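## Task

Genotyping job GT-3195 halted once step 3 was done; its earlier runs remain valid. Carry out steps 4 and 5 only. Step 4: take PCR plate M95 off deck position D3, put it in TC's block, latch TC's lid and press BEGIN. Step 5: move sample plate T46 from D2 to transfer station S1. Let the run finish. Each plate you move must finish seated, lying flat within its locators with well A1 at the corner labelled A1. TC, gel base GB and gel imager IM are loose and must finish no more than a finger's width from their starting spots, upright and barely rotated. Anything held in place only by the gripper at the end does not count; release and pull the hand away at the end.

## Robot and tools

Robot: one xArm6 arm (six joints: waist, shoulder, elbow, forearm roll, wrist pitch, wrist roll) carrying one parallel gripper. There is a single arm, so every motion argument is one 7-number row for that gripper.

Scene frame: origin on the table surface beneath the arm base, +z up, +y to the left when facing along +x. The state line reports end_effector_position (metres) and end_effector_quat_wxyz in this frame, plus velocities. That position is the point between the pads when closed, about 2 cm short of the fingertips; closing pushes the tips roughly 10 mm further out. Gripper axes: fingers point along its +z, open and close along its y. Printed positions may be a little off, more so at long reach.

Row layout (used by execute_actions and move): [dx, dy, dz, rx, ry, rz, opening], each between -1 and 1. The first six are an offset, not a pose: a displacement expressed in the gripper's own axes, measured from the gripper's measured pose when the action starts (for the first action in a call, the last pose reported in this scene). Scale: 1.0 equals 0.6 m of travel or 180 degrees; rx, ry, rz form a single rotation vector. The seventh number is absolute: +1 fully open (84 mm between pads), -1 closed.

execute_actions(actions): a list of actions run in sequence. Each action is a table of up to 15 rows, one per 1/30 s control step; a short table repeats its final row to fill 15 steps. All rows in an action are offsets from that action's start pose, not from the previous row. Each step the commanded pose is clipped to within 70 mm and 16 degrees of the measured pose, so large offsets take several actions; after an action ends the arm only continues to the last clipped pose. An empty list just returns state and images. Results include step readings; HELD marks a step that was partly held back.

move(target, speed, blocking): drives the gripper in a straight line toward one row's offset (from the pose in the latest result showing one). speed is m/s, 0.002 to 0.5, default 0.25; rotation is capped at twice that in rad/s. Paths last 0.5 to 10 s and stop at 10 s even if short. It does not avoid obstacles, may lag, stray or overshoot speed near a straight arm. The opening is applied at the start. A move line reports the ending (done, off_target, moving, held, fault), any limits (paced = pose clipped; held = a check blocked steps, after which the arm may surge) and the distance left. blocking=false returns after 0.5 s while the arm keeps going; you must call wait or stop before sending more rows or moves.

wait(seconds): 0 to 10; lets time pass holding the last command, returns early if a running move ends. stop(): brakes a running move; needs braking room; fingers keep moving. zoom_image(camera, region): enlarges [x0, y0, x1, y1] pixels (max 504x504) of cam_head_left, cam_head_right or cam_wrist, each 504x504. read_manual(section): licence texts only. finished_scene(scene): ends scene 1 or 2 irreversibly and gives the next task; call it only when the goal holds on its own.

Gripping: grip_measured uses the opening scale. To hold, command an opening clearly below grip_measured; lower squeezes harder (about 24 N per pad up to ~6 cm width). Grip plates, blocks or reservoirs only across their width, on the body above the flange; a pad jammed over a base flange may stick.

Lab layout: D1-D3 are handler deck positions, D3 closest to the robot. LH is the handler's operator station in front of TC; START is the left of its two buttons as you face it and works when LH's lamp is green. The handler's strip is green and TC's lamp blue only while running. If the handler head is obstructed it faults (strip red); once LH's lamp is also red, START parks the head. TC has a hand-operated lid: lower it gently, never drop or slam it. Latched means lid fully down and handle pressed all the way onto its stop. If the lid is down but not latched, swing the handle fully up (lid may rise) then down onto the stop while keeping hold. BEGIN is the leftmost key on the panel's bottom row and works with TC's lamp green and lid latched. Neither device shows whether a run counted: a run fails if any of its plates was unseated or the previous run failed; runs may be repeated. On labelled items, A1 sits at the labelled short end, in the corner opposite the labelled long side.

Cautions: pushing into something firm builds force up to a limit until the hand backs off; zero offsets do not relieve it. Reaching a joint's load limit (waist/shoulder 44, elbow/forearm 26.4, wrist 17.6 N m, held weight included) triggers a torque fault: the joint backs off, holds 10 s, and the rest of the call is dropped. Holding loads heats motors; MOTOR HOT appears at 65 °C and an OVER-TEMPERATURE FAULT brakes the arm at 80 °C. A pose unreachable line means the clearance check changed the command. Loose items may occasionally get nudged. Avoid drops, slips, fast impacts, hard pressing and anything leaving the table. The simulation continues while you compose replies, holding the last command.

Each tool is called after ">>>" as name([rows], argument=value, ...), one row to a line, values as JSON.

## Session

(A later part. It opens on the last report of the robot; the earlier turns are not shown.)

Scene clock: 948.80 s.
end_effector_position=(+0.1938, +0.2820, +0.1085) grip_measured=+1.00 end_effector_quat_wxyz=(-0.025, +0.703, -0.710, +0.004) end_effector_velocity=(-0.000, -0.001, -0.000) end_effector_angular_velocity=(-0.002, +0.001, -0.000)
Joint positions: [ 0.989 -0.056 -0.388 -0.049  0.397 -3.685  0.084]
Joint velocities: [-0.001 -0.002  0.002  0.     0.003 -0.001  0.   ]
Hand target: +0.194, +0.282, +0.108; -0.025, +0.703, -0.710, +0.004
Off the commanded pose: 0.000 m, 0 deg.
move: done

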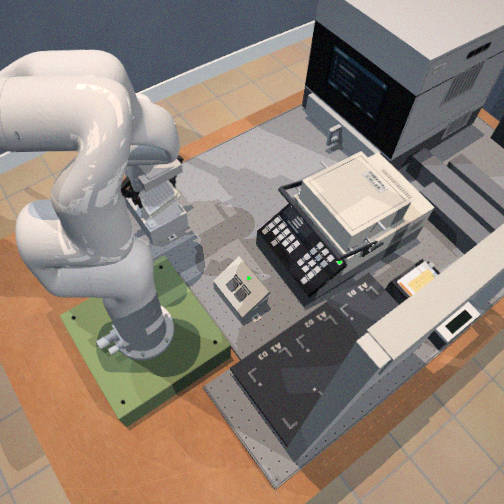

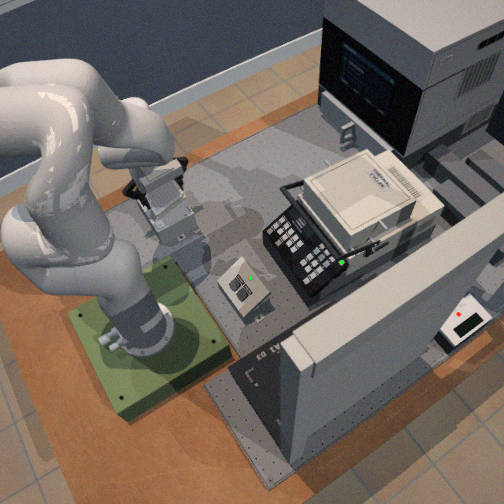

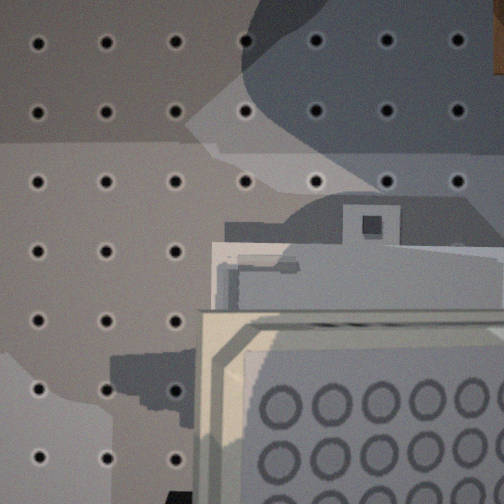

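>>> move(target=[0.004,0.012,0.02,0.09,0,0,1], speed=0.02)

>>> move(target=[0,0.006,0.022,0,0,0,1], speed=0.005)

>>> zoom_image(camera="cam_head_right", region=[100,150,240,270])

Scene clock: 966.70 s.
end_effector_position=(+0.1871, +0.2807, +0.0969) grip_measured=+1.00 end_effector_quat_wxyz=(-0.125, +0.693, -0.703, +0.103) end_effector_velocity=(-0.000, -0.000, -0.000) end_effector_angular_velocity=(+0.000, -0.004, +0.000)
Joint positions: [ 1.008 -0.035 -0.344 -0.985  0.307 -2.771  0.084]
Joint velocities: [ 0.002  0.001 -0.    -0.016  0.001  0.016  0.   ]
Hand target: +0.187, +0.280, +0.096; -0.124, +0.693, -0.703, +0.103
Off the commanded pose: 0.001 m, 0 deg.
move: done

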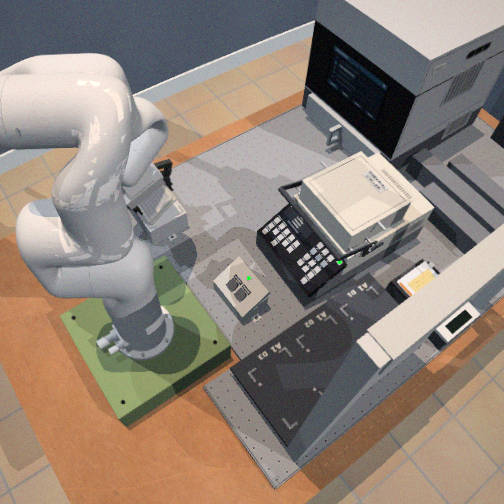

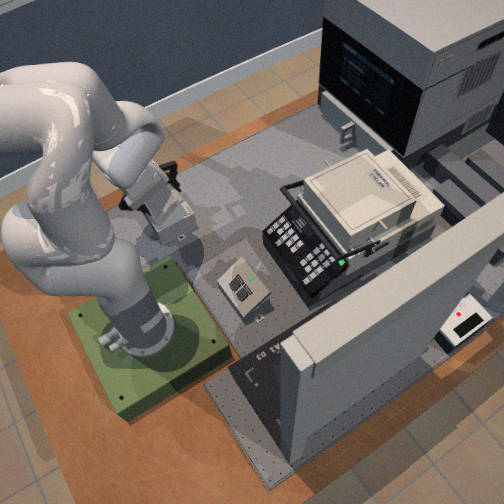

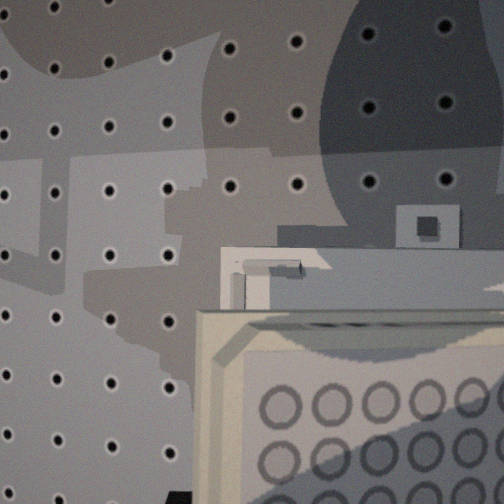

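Scene clock: 969.67 s.
end_effector_position=(+0.1924, +0.2880, +0.0954) grip_measured=+1.00 end_effector_quat_wxyz=(-0.141, +0.692, -0.701, +0.100) end_effector_velocity=(-0.000, -0.000, +0.000) end_effector_angular_velocity=(+0.000, -0.002, +0.001)
Joint positions: [ 0.991 -0.006 -0.368 -1.098  0.282 -2.673  0.084]
Joint velocities: [ 0.    -0.001  0.001 -0.005  0.     0.004  0.   ]
Hand target: +0.188, +0.281, +0.084; -0.125, +0.693, -0.703, +0.103
Off the commanded pose: 0.015 m, 2 deg.
move: off_target

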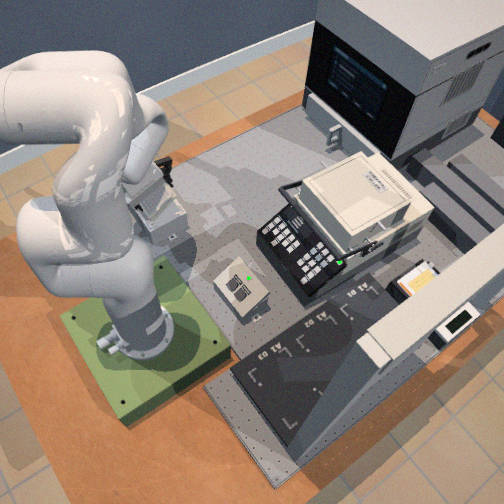

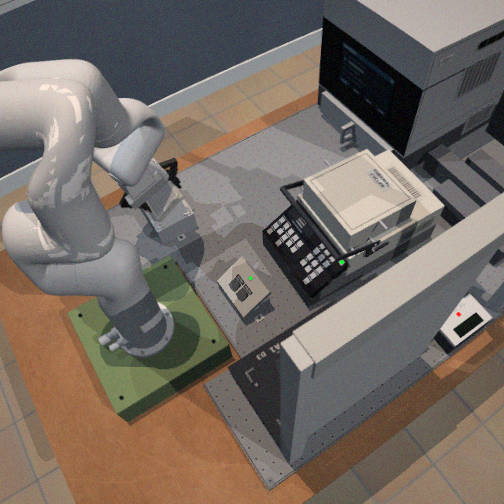

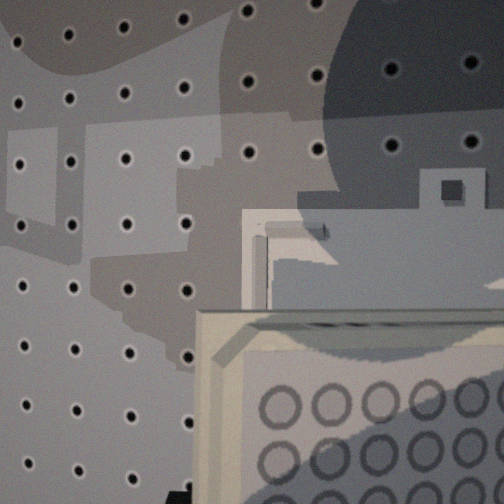

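Region (100, 150, 240, 270) of cam_head_right's 504x504 image, scaled by 3.600, with more detail than that image has; it fills the top 432 rows of this view, and the rest is white.

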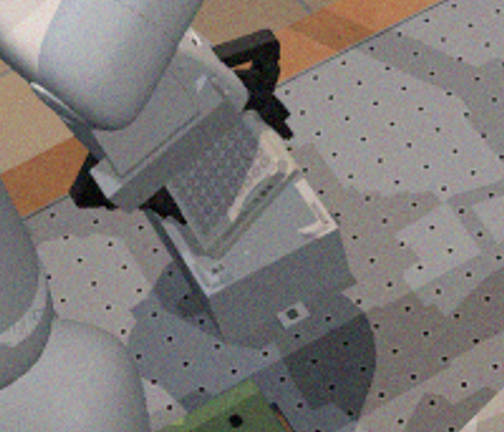

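>>> move(target=[0,0,-0.02,-0.09,0,0,1], speed=0.02)

>>> move(target=[0,0,0,-0.12,0,0,1], speed=0.02)

Scene clock: 982.83 s.
end_effector_position=(+0.1888, +0.2874, +0.1068) grip_measured=+1.00 end_effector_quat_wxyz=(-0.042, +0.704, -0.709, +0.001) end_effector_velocity=(+0.000, -0.000, +0.000) end_effector_angular_velocity=(-0.000, +0.004, +0.001)
Joint positions: [ 1.008 -0.058 -0.363 -0.061  0.339 -3.657  0.084]
Joint velocities: [-0.001 -0.    -0.001  0.011  0.003 -0.013  0.   ]
Hand target: +0.189, +0.287, +0.107; -0.042, +0.704, -0.709, +0.001
Off the commanded pose: 0.000 m, 0 deg.
move: done

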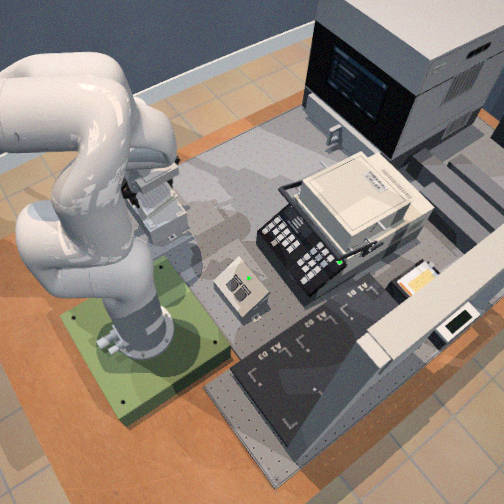

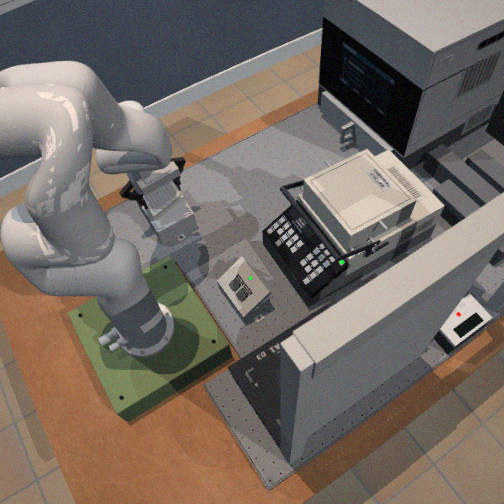

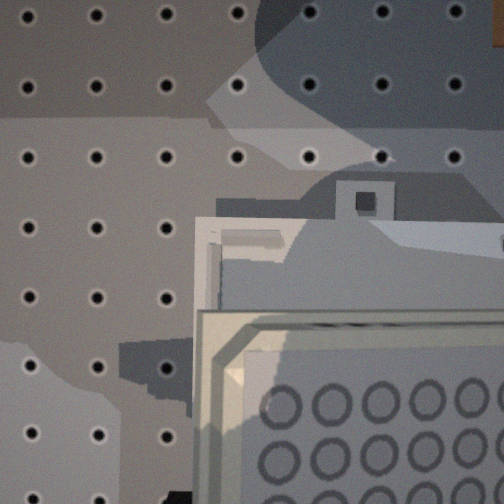

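Scene clock: 992.47 s.
end_effector_position=(+0.1889, +0.2873, +0.1067) grip_measured=+1.00 end_effector_quat_wxyz=(+0.090, +0.700, -0.696, -0.131) end_effector_velocity=(-0.000, +0.001, +0.000) end_effector_angular_velocity=(+0.001, +0.003, +0.002)
Joint positions: [ 0.875  0.079 -0.591  0.42   0.724 -4.204  0.084]
Joint velocities: [ 0.     0.001 -0.002  0.001  0.004 -0.002  0.   ]
Hand target: +0.189, +0.287, +0.107; +0.090, +0.700, -0.696, -0.131
Off the commanded pose: 0.000 m, 0 deg.
move: done

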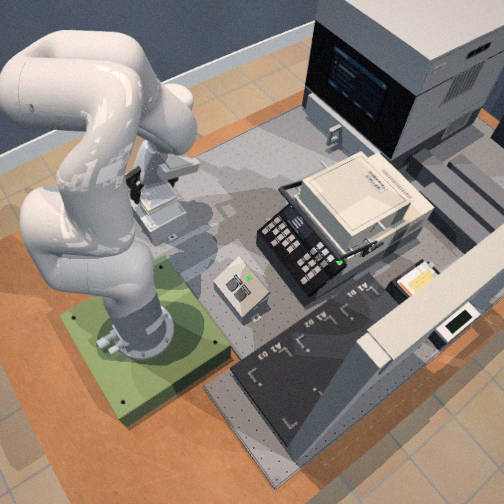

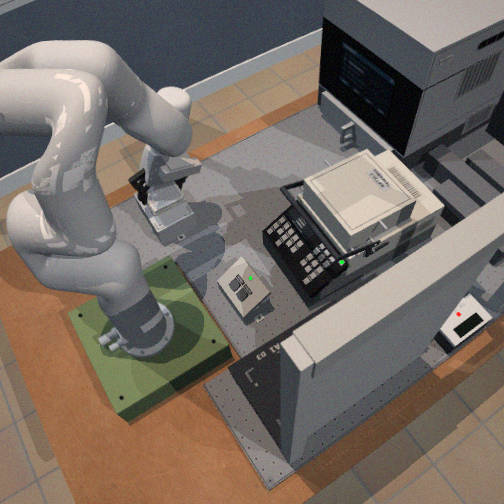

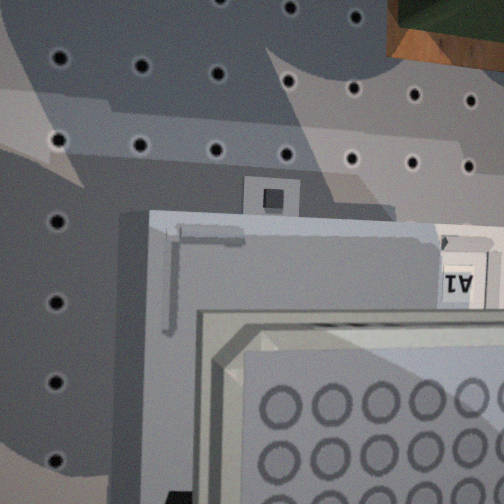

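>>> move(target=[0.007,-0.04,0.03,0,0,0,1], speed=0.01)

>>> move(target=[0,0,0.035,0,0,0,1], speed=0.005)

>>> move(target=[0,0,0,-0.05,0,0,1], speed=0.01)

Scene clock: 1000.90 s.
end_effector_position=(+0.2061, +0.2844, +0.0819) grip_measured=+1.00 end_effector_quat_wxyz=(+0.090, +0.700, -0.696, -0.131) end_effector_velocity=(+0.001, +0.001, +0.001) end_effector_angular_velocity=(+0.003, -0.003, +0.000)
Joint positions: [ 0.843  0.182 -0.63   0.438  0.672 -4.266  0.084]
Joint velocities: [-0.     0.    -0.003  0.001 -0.002 -0.002  0.   ]
Hand target: +0.206, +0.284, +0.082; +0.090, +0.700, -0.696, -0.131
Off the commanded pose: 0.000 m, 0 deg.
move: done

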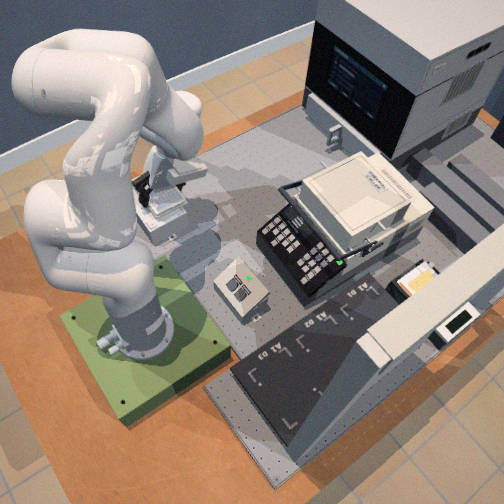

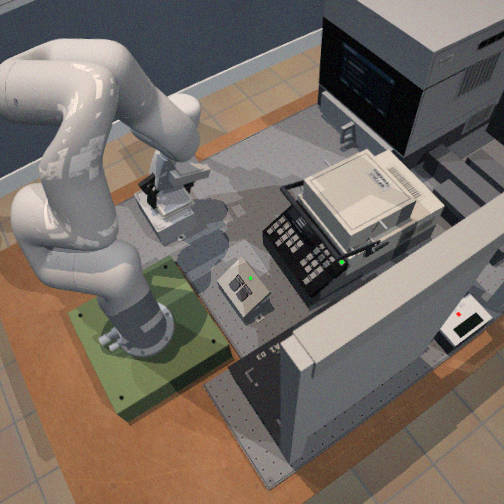

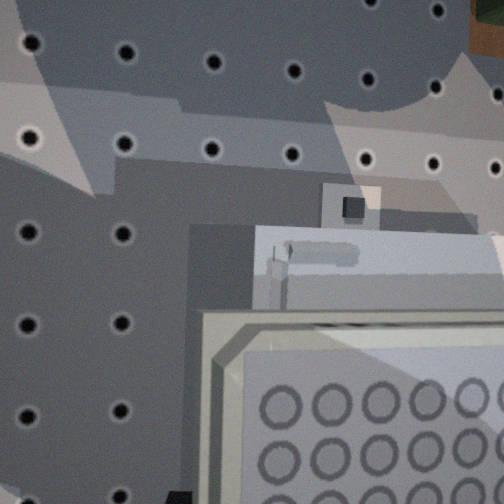

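Scene clock: 1005.33 s.
end_effector_position=(+0.2008, +0.2878, +0.0669) grip_measured=+1.00 end_effector_quat_wxyz=(+0.086, +0.701, -0.695, -0.133) end_effector_velocity=(+0.000, +0.000, +0.000) end_effector_angular_velocity=(+0.002, -0.003, -0.001)
Joint positions: [ 0.866  0.225 -0.624  0.486  0.618 -4.3    0.084]
Joint velocities: [ 0.001 -0.003  0.003  0.002 -0.004 -0.001  0.   ]
Hand target: +0.200, +0.285, +0.062; +0.090, +0.700, -0.696, -0.131
Off the commanded pose: 0.006 m, 1 deg.
move: off_target

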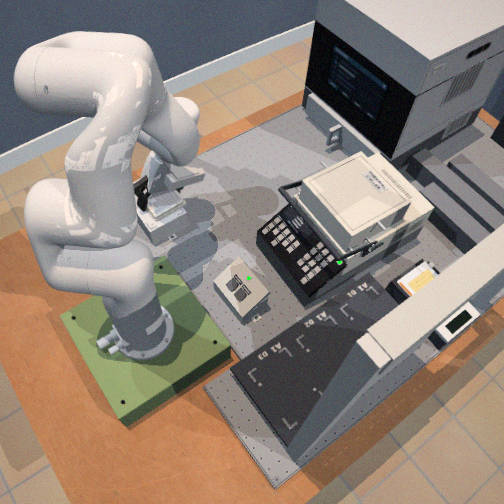

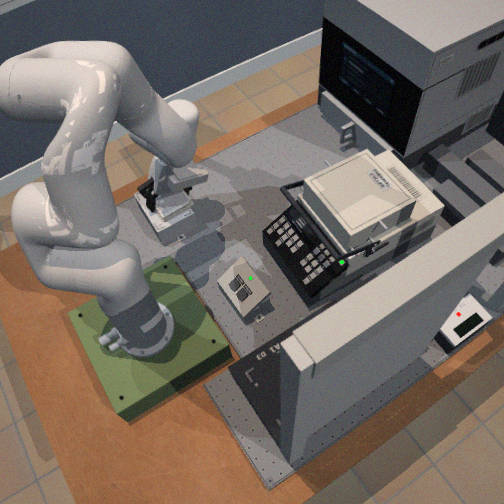

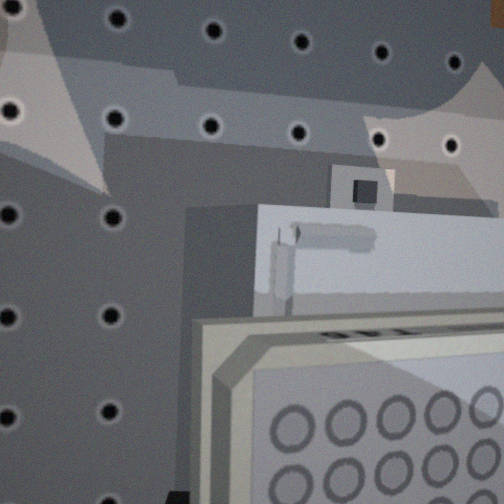

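Scene clock: 1013.40 s.
end_effector_position=(+0.2023, +0.2883, +0.0667) grip_measured=+1.00 end_effector_quat_wxyz=(+0.139, +0.693, -0.683, -0.186) end_effector_velocity=(-0.000, -0.000, -0.000) end_effector_angular_velocity=(-0.000, +0.001, -0.001)
Joint positions: [ 0.795  0.307 -0.74   0.518  0.802 -4.38   0.084]
Joint velocities: [-0.001  0.001 -0.001  0.     0.002  0.     0.   ]
Hand target: +0.201, +0.288, +0.067; +0.141, +0.692, -0.683, -0.187
Off the commanded pose: 0.002 m, 0 deg.
move: done

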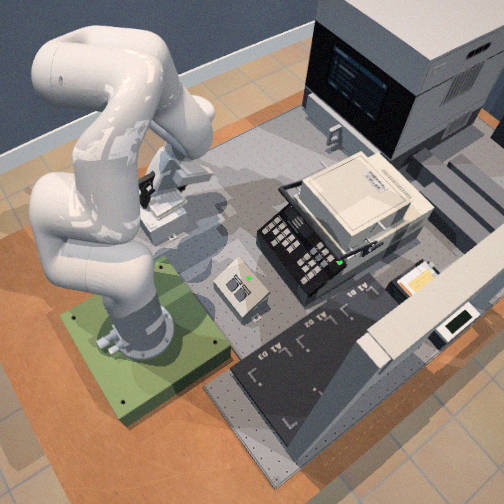

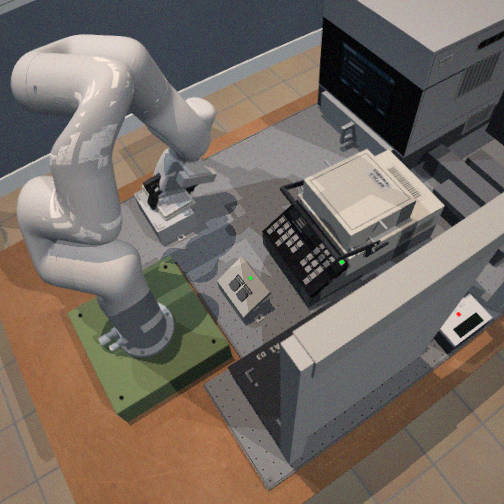

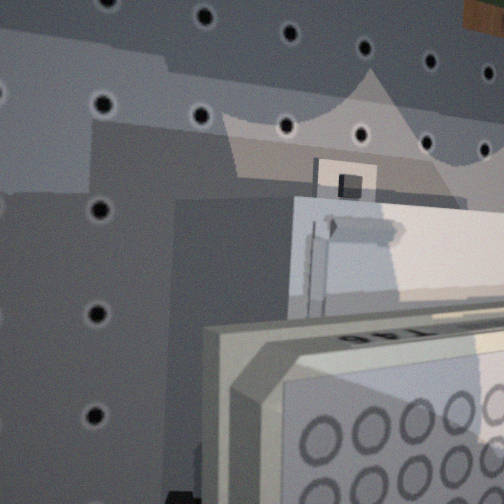

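>>> move(target=[0,-0.008,-0.04,0,0,0,1], speed=0.005)

>>> zoom_image(camera="cam_head_left", region=[100,140,240,260])

Scene clock: 1021.63 s.
end_effector_position=(+0.2173, +0.2870, +0.0859) grip_measured=+1.00 end_effector_quat_wxyz=(+0.139, +0.693, -0.683, -0.186) end_effector_velocity=(-0.000, +0.000, -0.000) end_effector_angular_velocity=(-0.001, +0.001, +0.001)
Joint positions: [ 0.759  0.275 -0.773  0.471  0.867 -4.358  0.084]
Joint velocities: [ 0.001  0.002 -0.002 -0.001  0.001  0.001 -0.   ]
Hand target: +0.217, +0.287, +0.086; +0.139, +0.693, -0.683, -0.186
Off the commanded pose: 0.000 m, 0 deg.
move: done

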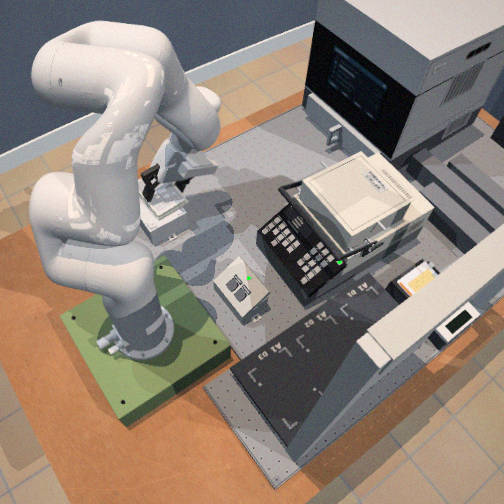

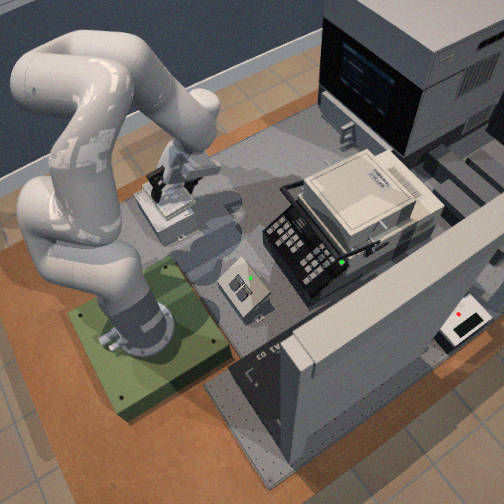

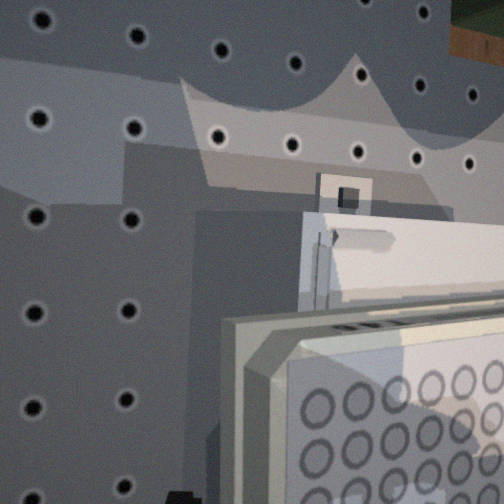

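Region (100, 140, 240, 260) of cam_head_left's 504x504 image, scaled by 3.600, with more detail than that image has; it fills the top 432 rows of this view, and the rest is white.

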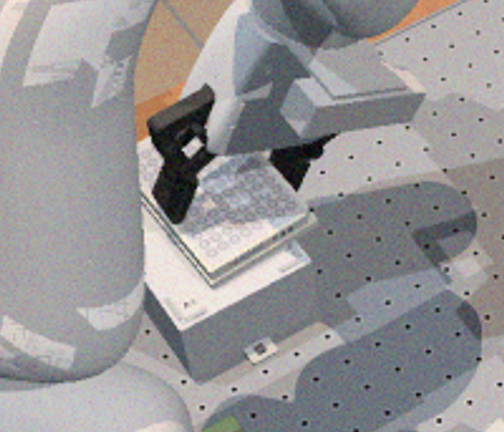

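>>> move(target=[0,-0.02,-0.04,0,0,0,1], speed=0.006)

>>> move(target=[0.0,0.0,-0.12,0.16,0,0,1], speed=0.05)

Scene clock: 1029.27 s.
end_effector_position=(+0.2388, +0.2859, +0.1020) grip_measured=+1.00 end_effector_quat_wxyz=(+0.139, +0.693, -0.683, -0.186) end_effector_velocity=(+0.000, -0.000, +0.000) end_effector_angular_velocity=(-0.000, +0.001, +0.000)
Joint positions: [ 0.716  0.27  -0.832  0.427  0.933 -4.347  0.084]
Joint velocities: [-0.001  0.    -0.    -0.001  0.001 -0.     0.   ]
Hand target: +0.239, +0.286, +0.102; +0.139, +0.693, -0.683, -0.186
Off the commanded pose: 0.000 m, 0 deg.
move: done

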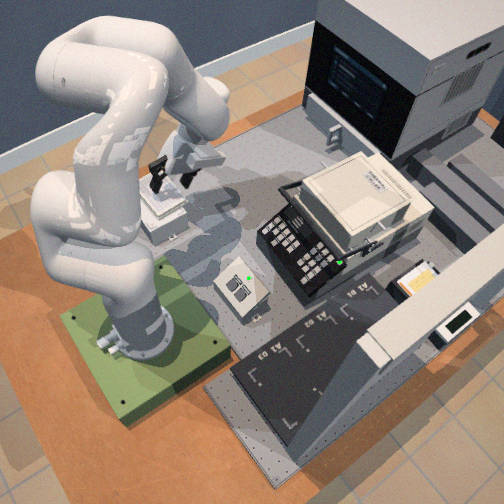

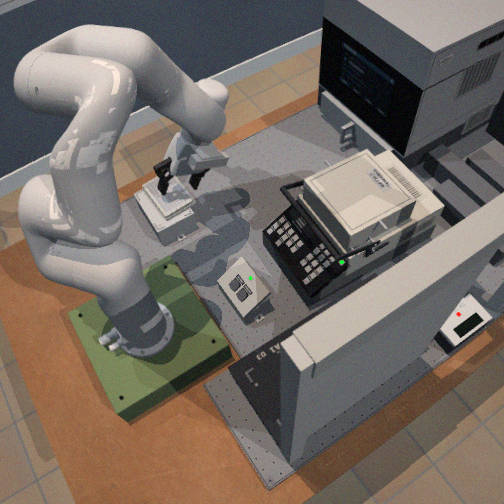

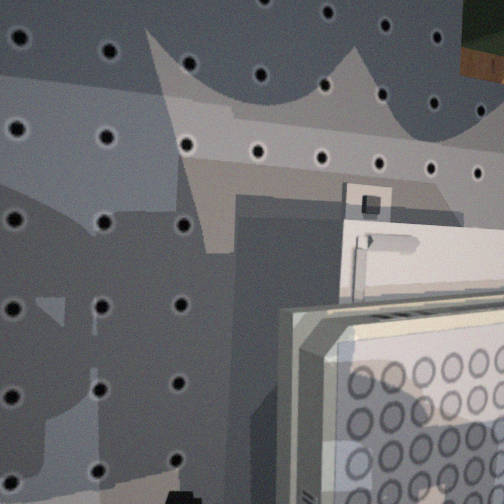

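Scene clock: 1034.53 s.
end_effector_position=(+0.2709, +0.2817, +0.1664) grip_measured=+1.00 end_effector_quat_wxyz=(-0.038, +0.705, -0.708, -0.011) end_effector_velocity=(+0.001, -0.001, +0.000) end_effector_angular_velocity=(-0.002, -0.007, -0.005)
Joint positions: [ 0.815 -0.103 -0.56   0.034  0.587 -3.938  0.084]
Joint velocities: [-0.001 -0.003  0.004 -0.012 -0.004  0.013 -0.   ]
Hand target: +0.271, +0.282, +0.166; -0.038, +0.705, -0.708, -0.011
Off the commanded pose: 0.000 m, 0 deg.
move: done

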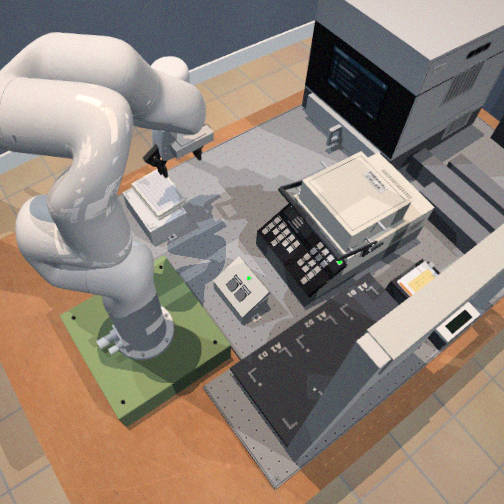

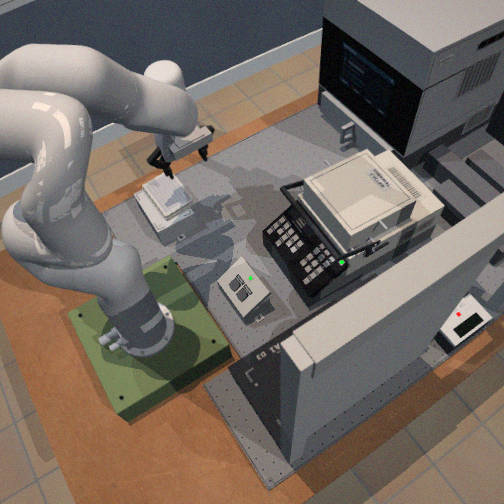

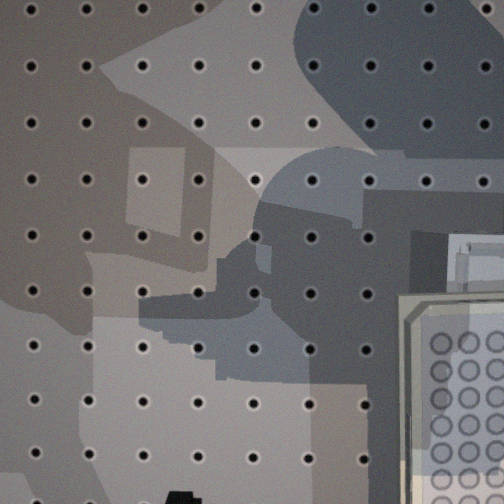

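>>> move(target=[0,0.125,0,0,0.014,0,1], speed=0.08)

Scene clock: 1039.47 s.
end_effector_position=(+0.1960, +0.2820, +0.1636) grip_measured=+1.00 end_effector_quat_wxyz=(-0.023, +0.705, -0.708, +0.004) end_effector_velocity=(-0.001, -0.000, -0.000) end_effector_angular_velocity=(-0.002, -0.000, -0.002)
Joint positions: [ 0.988 -0.237 -0.425 -0.032  0.62  -3.711  0.084]
Joint velocities: [ 0.002 -0.001  0.002 -0.002  0.001  0.005 -0.   ]
Hand target: +0.196, +0.282, +0.164; -0.023, +0.705, -0.708, +0.004
Off the commanded pose: 0.000 m, 0 deg.
move: done

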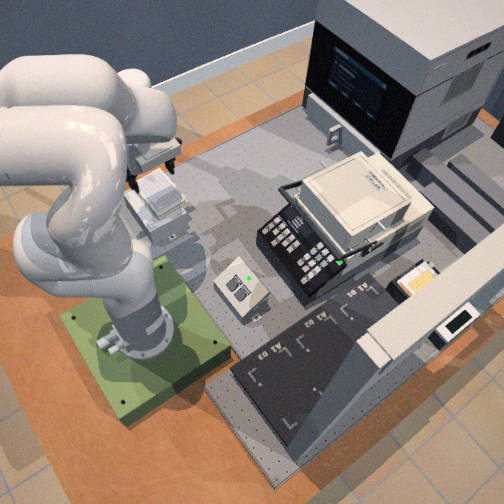

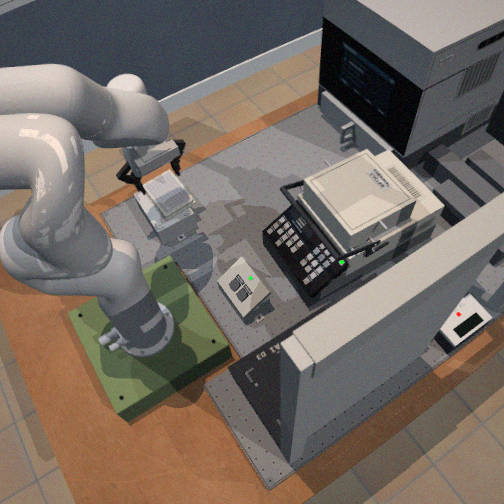

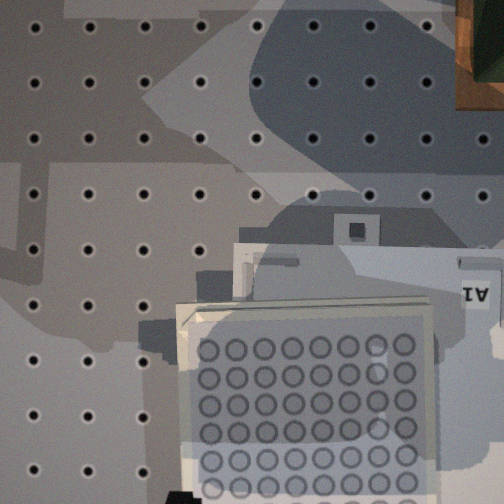

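>>> move(target=[-0.013,-0.027,0.07,-0.011,0.005,0.0,1], speed=0.04)

Scene clock: 1047.33 s.
end_effector_position=(+0.2138, +0.2907, +0.1225) grip_measured=+1.00 end_effector_quat_wxyz=(-0.005, +0.706, -0.709, -0.002) end_effector_velocity=(+0.001, +0.002, +0.001) end_effector_angular_velocity=(+0.004, -0.002, +0.001)
Joint positions: [ 0.953 -0.033 -0.49   0.002  0.513 -3.774  0.084]
Joint velocities: [ 0.     0.004 -0.006  0.001 -0.003 -0.002  0.   ]
Hand target: +0.214, +0.291, +0.122; -0.005, +0.706, -0.709, -0.002
Off the commanded pose: 0.000 m, 0 deg.
move: done

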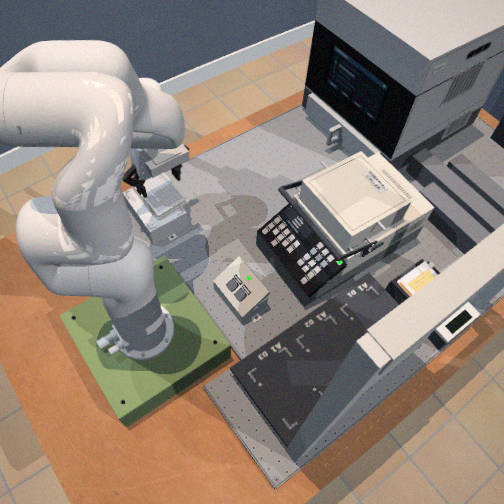

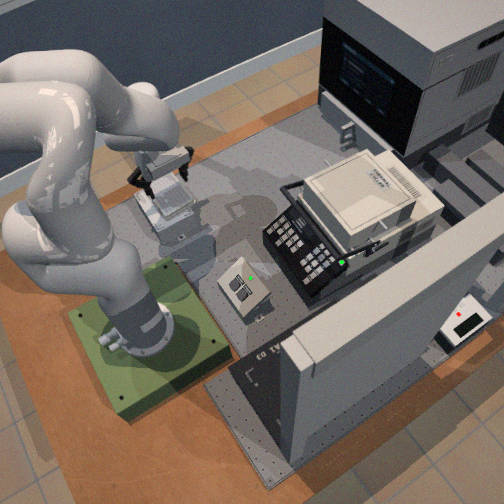

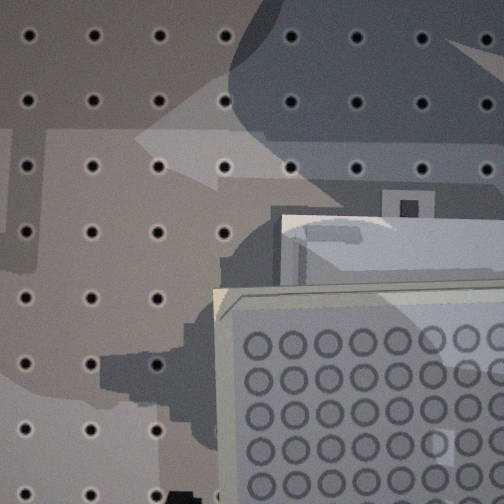

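>>> move(target=[0,0,0.047,0,0,-0.008,1], speed=0.015)

>>> move(target=[0,0,0,0,0,0,0.65], speed=0.01)

>>> move(target=[0,0,-0.025,0,0,0,0.65], speed=0.01)

Scene clock: 1053.23 s.
end_effector_position=(+0.2148, +0.2923, +0.0960) grip_measured=+1.00 end_effector_quat_wxyz=(-0.007, +0.714, -0.700, -0.002) end_effector_velocity=(-0.001, -0.001, -0.002) end_effector_angular_velocity=(-0.002, +0.001, +0.000)
Joint positions: [ 0.953  0.06  -0.488  0.003  0.413 -3.799  0.084]
Joint velocities: [-0.001  0.006  0.002  0.    -0.006 -0.001  0.   ]
Hand target: +0.214, +0.291, +0.094; -0.005, +0.714, -0.700, -0.002
Off the commanded pose: 0.002 m, 0 deg.
move: done

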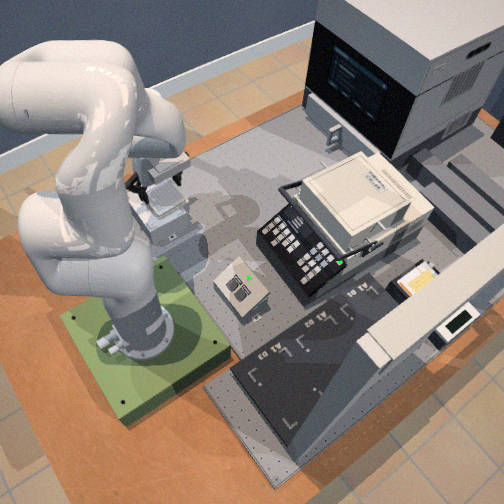

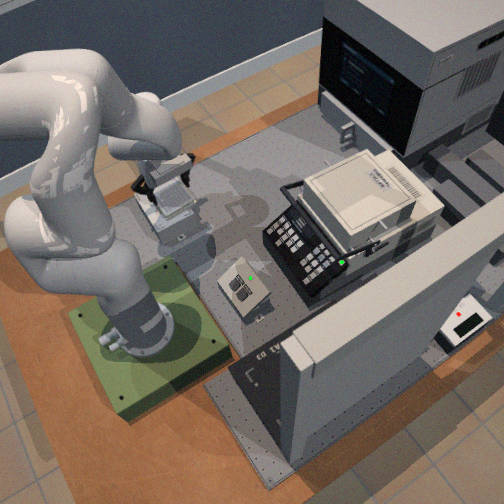

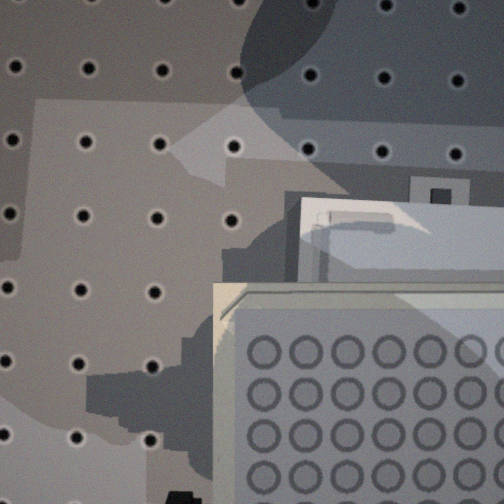

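Scene clock: 1053.73 s.
end_effector_position=(+0.2154, +0.2934, +0.0969) grip_measured=+0.88 end_effector_quat_wxyz=(-0.009, +0.715, -0.699, -0.003) end_effector_velocity=(-0.001, -0.002, -0.002) end_effector_angular_velocity=(-0.005, +0.003, -0.001)
Joint positions: [ 0.954  0.059 -0.49   0.003  0.413 -3.799  0.08 ]
Joint velocities: [-0.002  0.004  0.003 -0.001 -0.001 -0.001  0.   ]
Hand target: +0.215, +0.292, +0.096; -0.007, +0.714, -0.700, -0.002
Off the commanded pose: 0.002 m, 0 deg.
move: done

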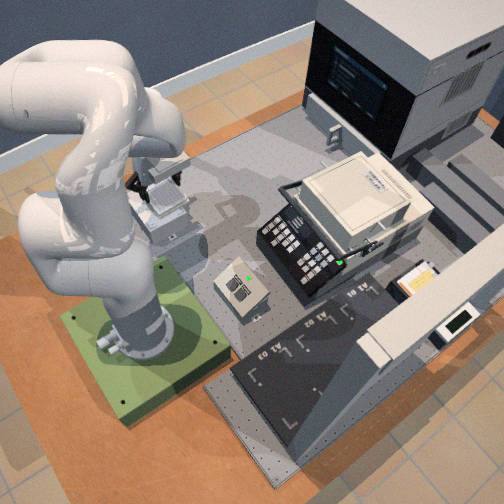

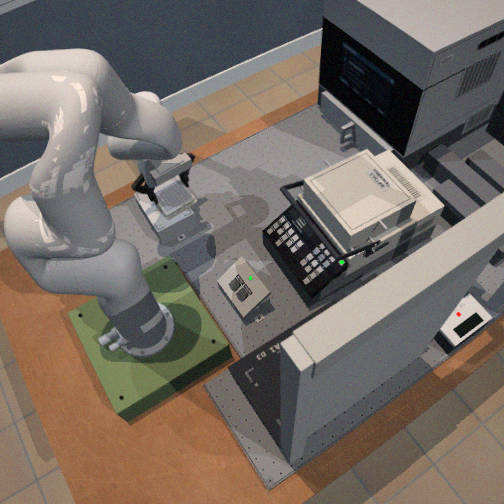

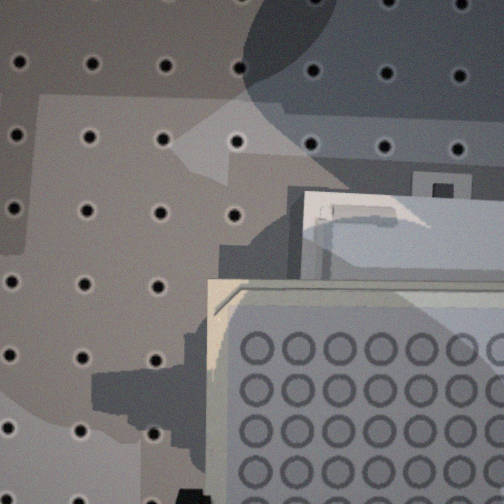

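Scene clock: 1055.47 s.
end_effector_position=(+0.2153, +0.2932, +0.1119) grip_measured=+0.85 end_effector_quat_wxyz=(-0.009, +0.715, -0.699, -0.003) end_effector_velocity=(-0.001, -0.001, -0.000) end_effector_angular_velocity=(-0.003, +0.002, +0.001)
Joint positions: [ 0.954  0.007 -0.49   0.003  0.466 -3.799  0.079]
Joint velocities: [ 0.001 -0.001  0.002 -0.     0.003 -0.001 -0.   ]
Hand target: +0.215, +0.293, +0.112; -0.009, +0.715, -0.699, -0.003
Off the commanded pose: 0.000 m, 0 deg.
move: done

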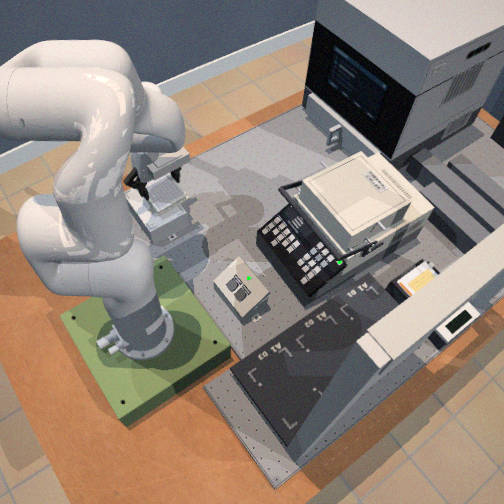

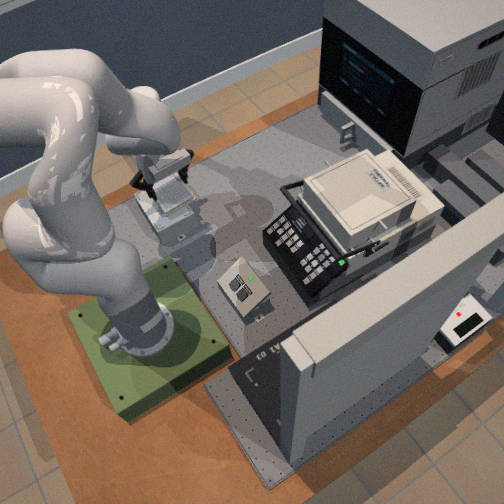

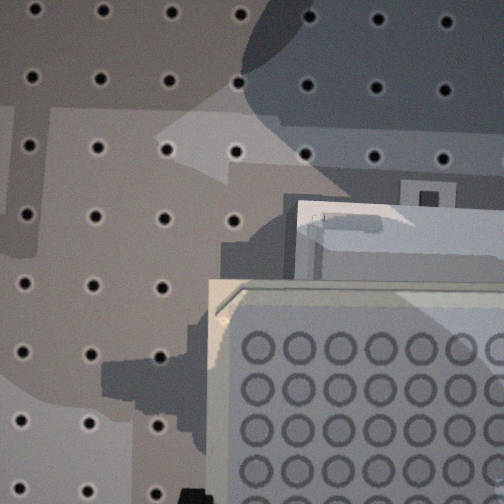

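>>> move(target=[0.019,0.045,0,0,0,0.008,0.65], speed=0.02)

>>> move(target=[0,0,0.018,0,0,0,0.65], speed=0.008)

Scene clock: 1062.60 s.
end_effector_position=(+0.1886, +0.2812, +0.1115) grip_measured=+0.85 end_effector_quat_wxyz=(-0.009, +0.706, -0.708, -0.003) end_effector_velocity=(-0.000, +0.000, +0.001) end_effector_angular_velocity=(+0.002, -0.001, -0.001)
Joint positions: [ 0.996 -0.066 -0.402  0.002  0.449 -3.73   0.079]
Joint velocities: [ 0.002 -0.003  0.002 -0.    -0.001  0.003  0.   ]
Hand target: +0.189, +0.281, +0.112; -0.009, +0.706, -0.708, -0.003
Off the commanded pose: 0.000 m, 0 deg.
move: done

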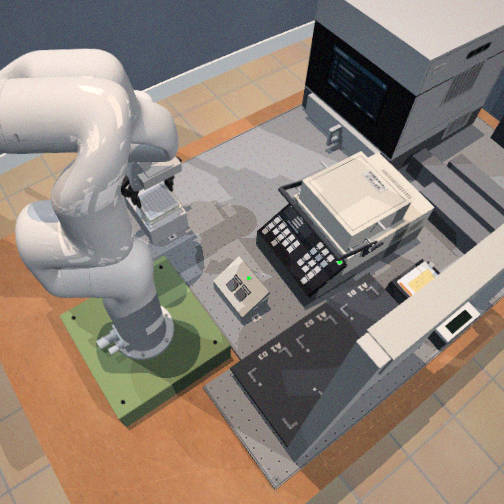

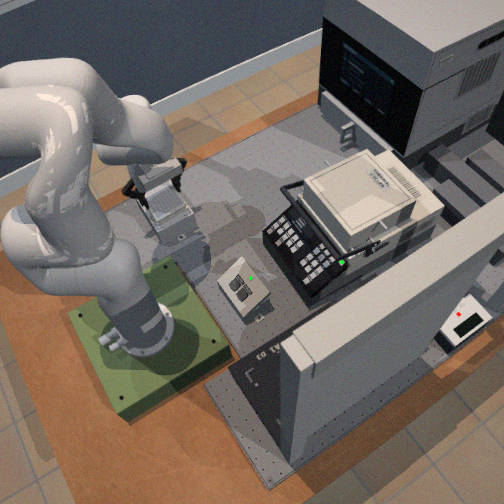

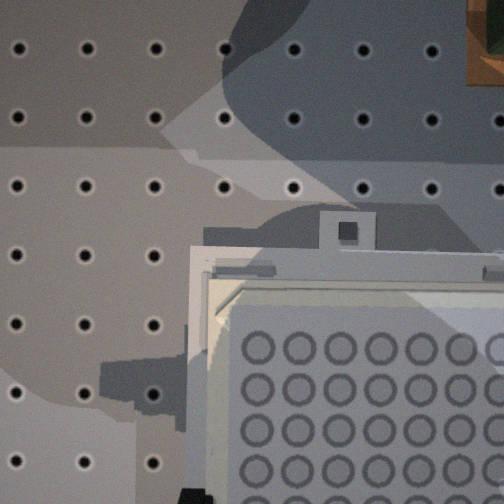

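Scene clock: 1064.17 s.
end_effector_position=(+0.1887, +0.2813, +0.1007) grip_measured=+0.85 end_effector_quat_wxyz=(-0.009, +0.706, -0.708, -0.003) end_effector_velocity=(+0.000, +0.000, -0.000) end_effector_angular_velocity=(+0.002, -0.001, -0.002)
Joint positions: [ 0.996 -0.025 -0.401  0.002  0.408 -3.73   0.079]
Joint velocities: [-0.001  0.     0.001  0.    -0.003  0.001  0.   ]
Hand target: +0.189, +0.281, +0.101; -0.009, +0.706, -0.708, -0.003
Off the commanded pose: 0.000 m, 0 deg.
move: done

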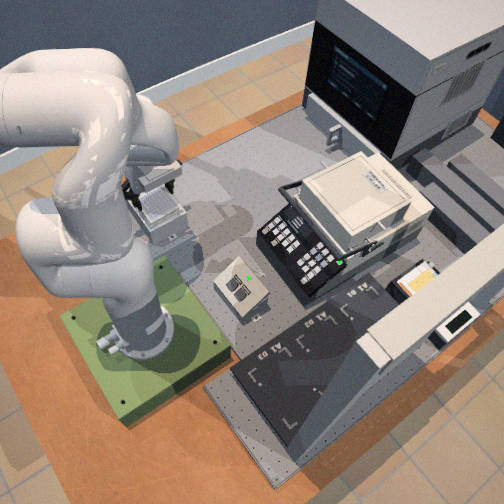

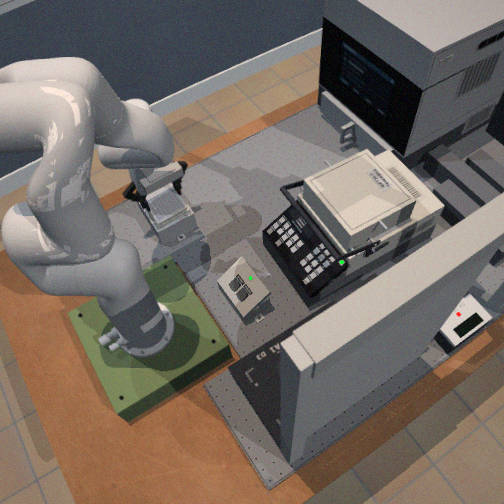

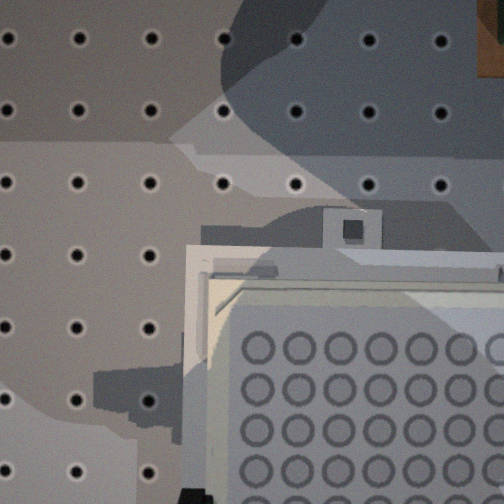

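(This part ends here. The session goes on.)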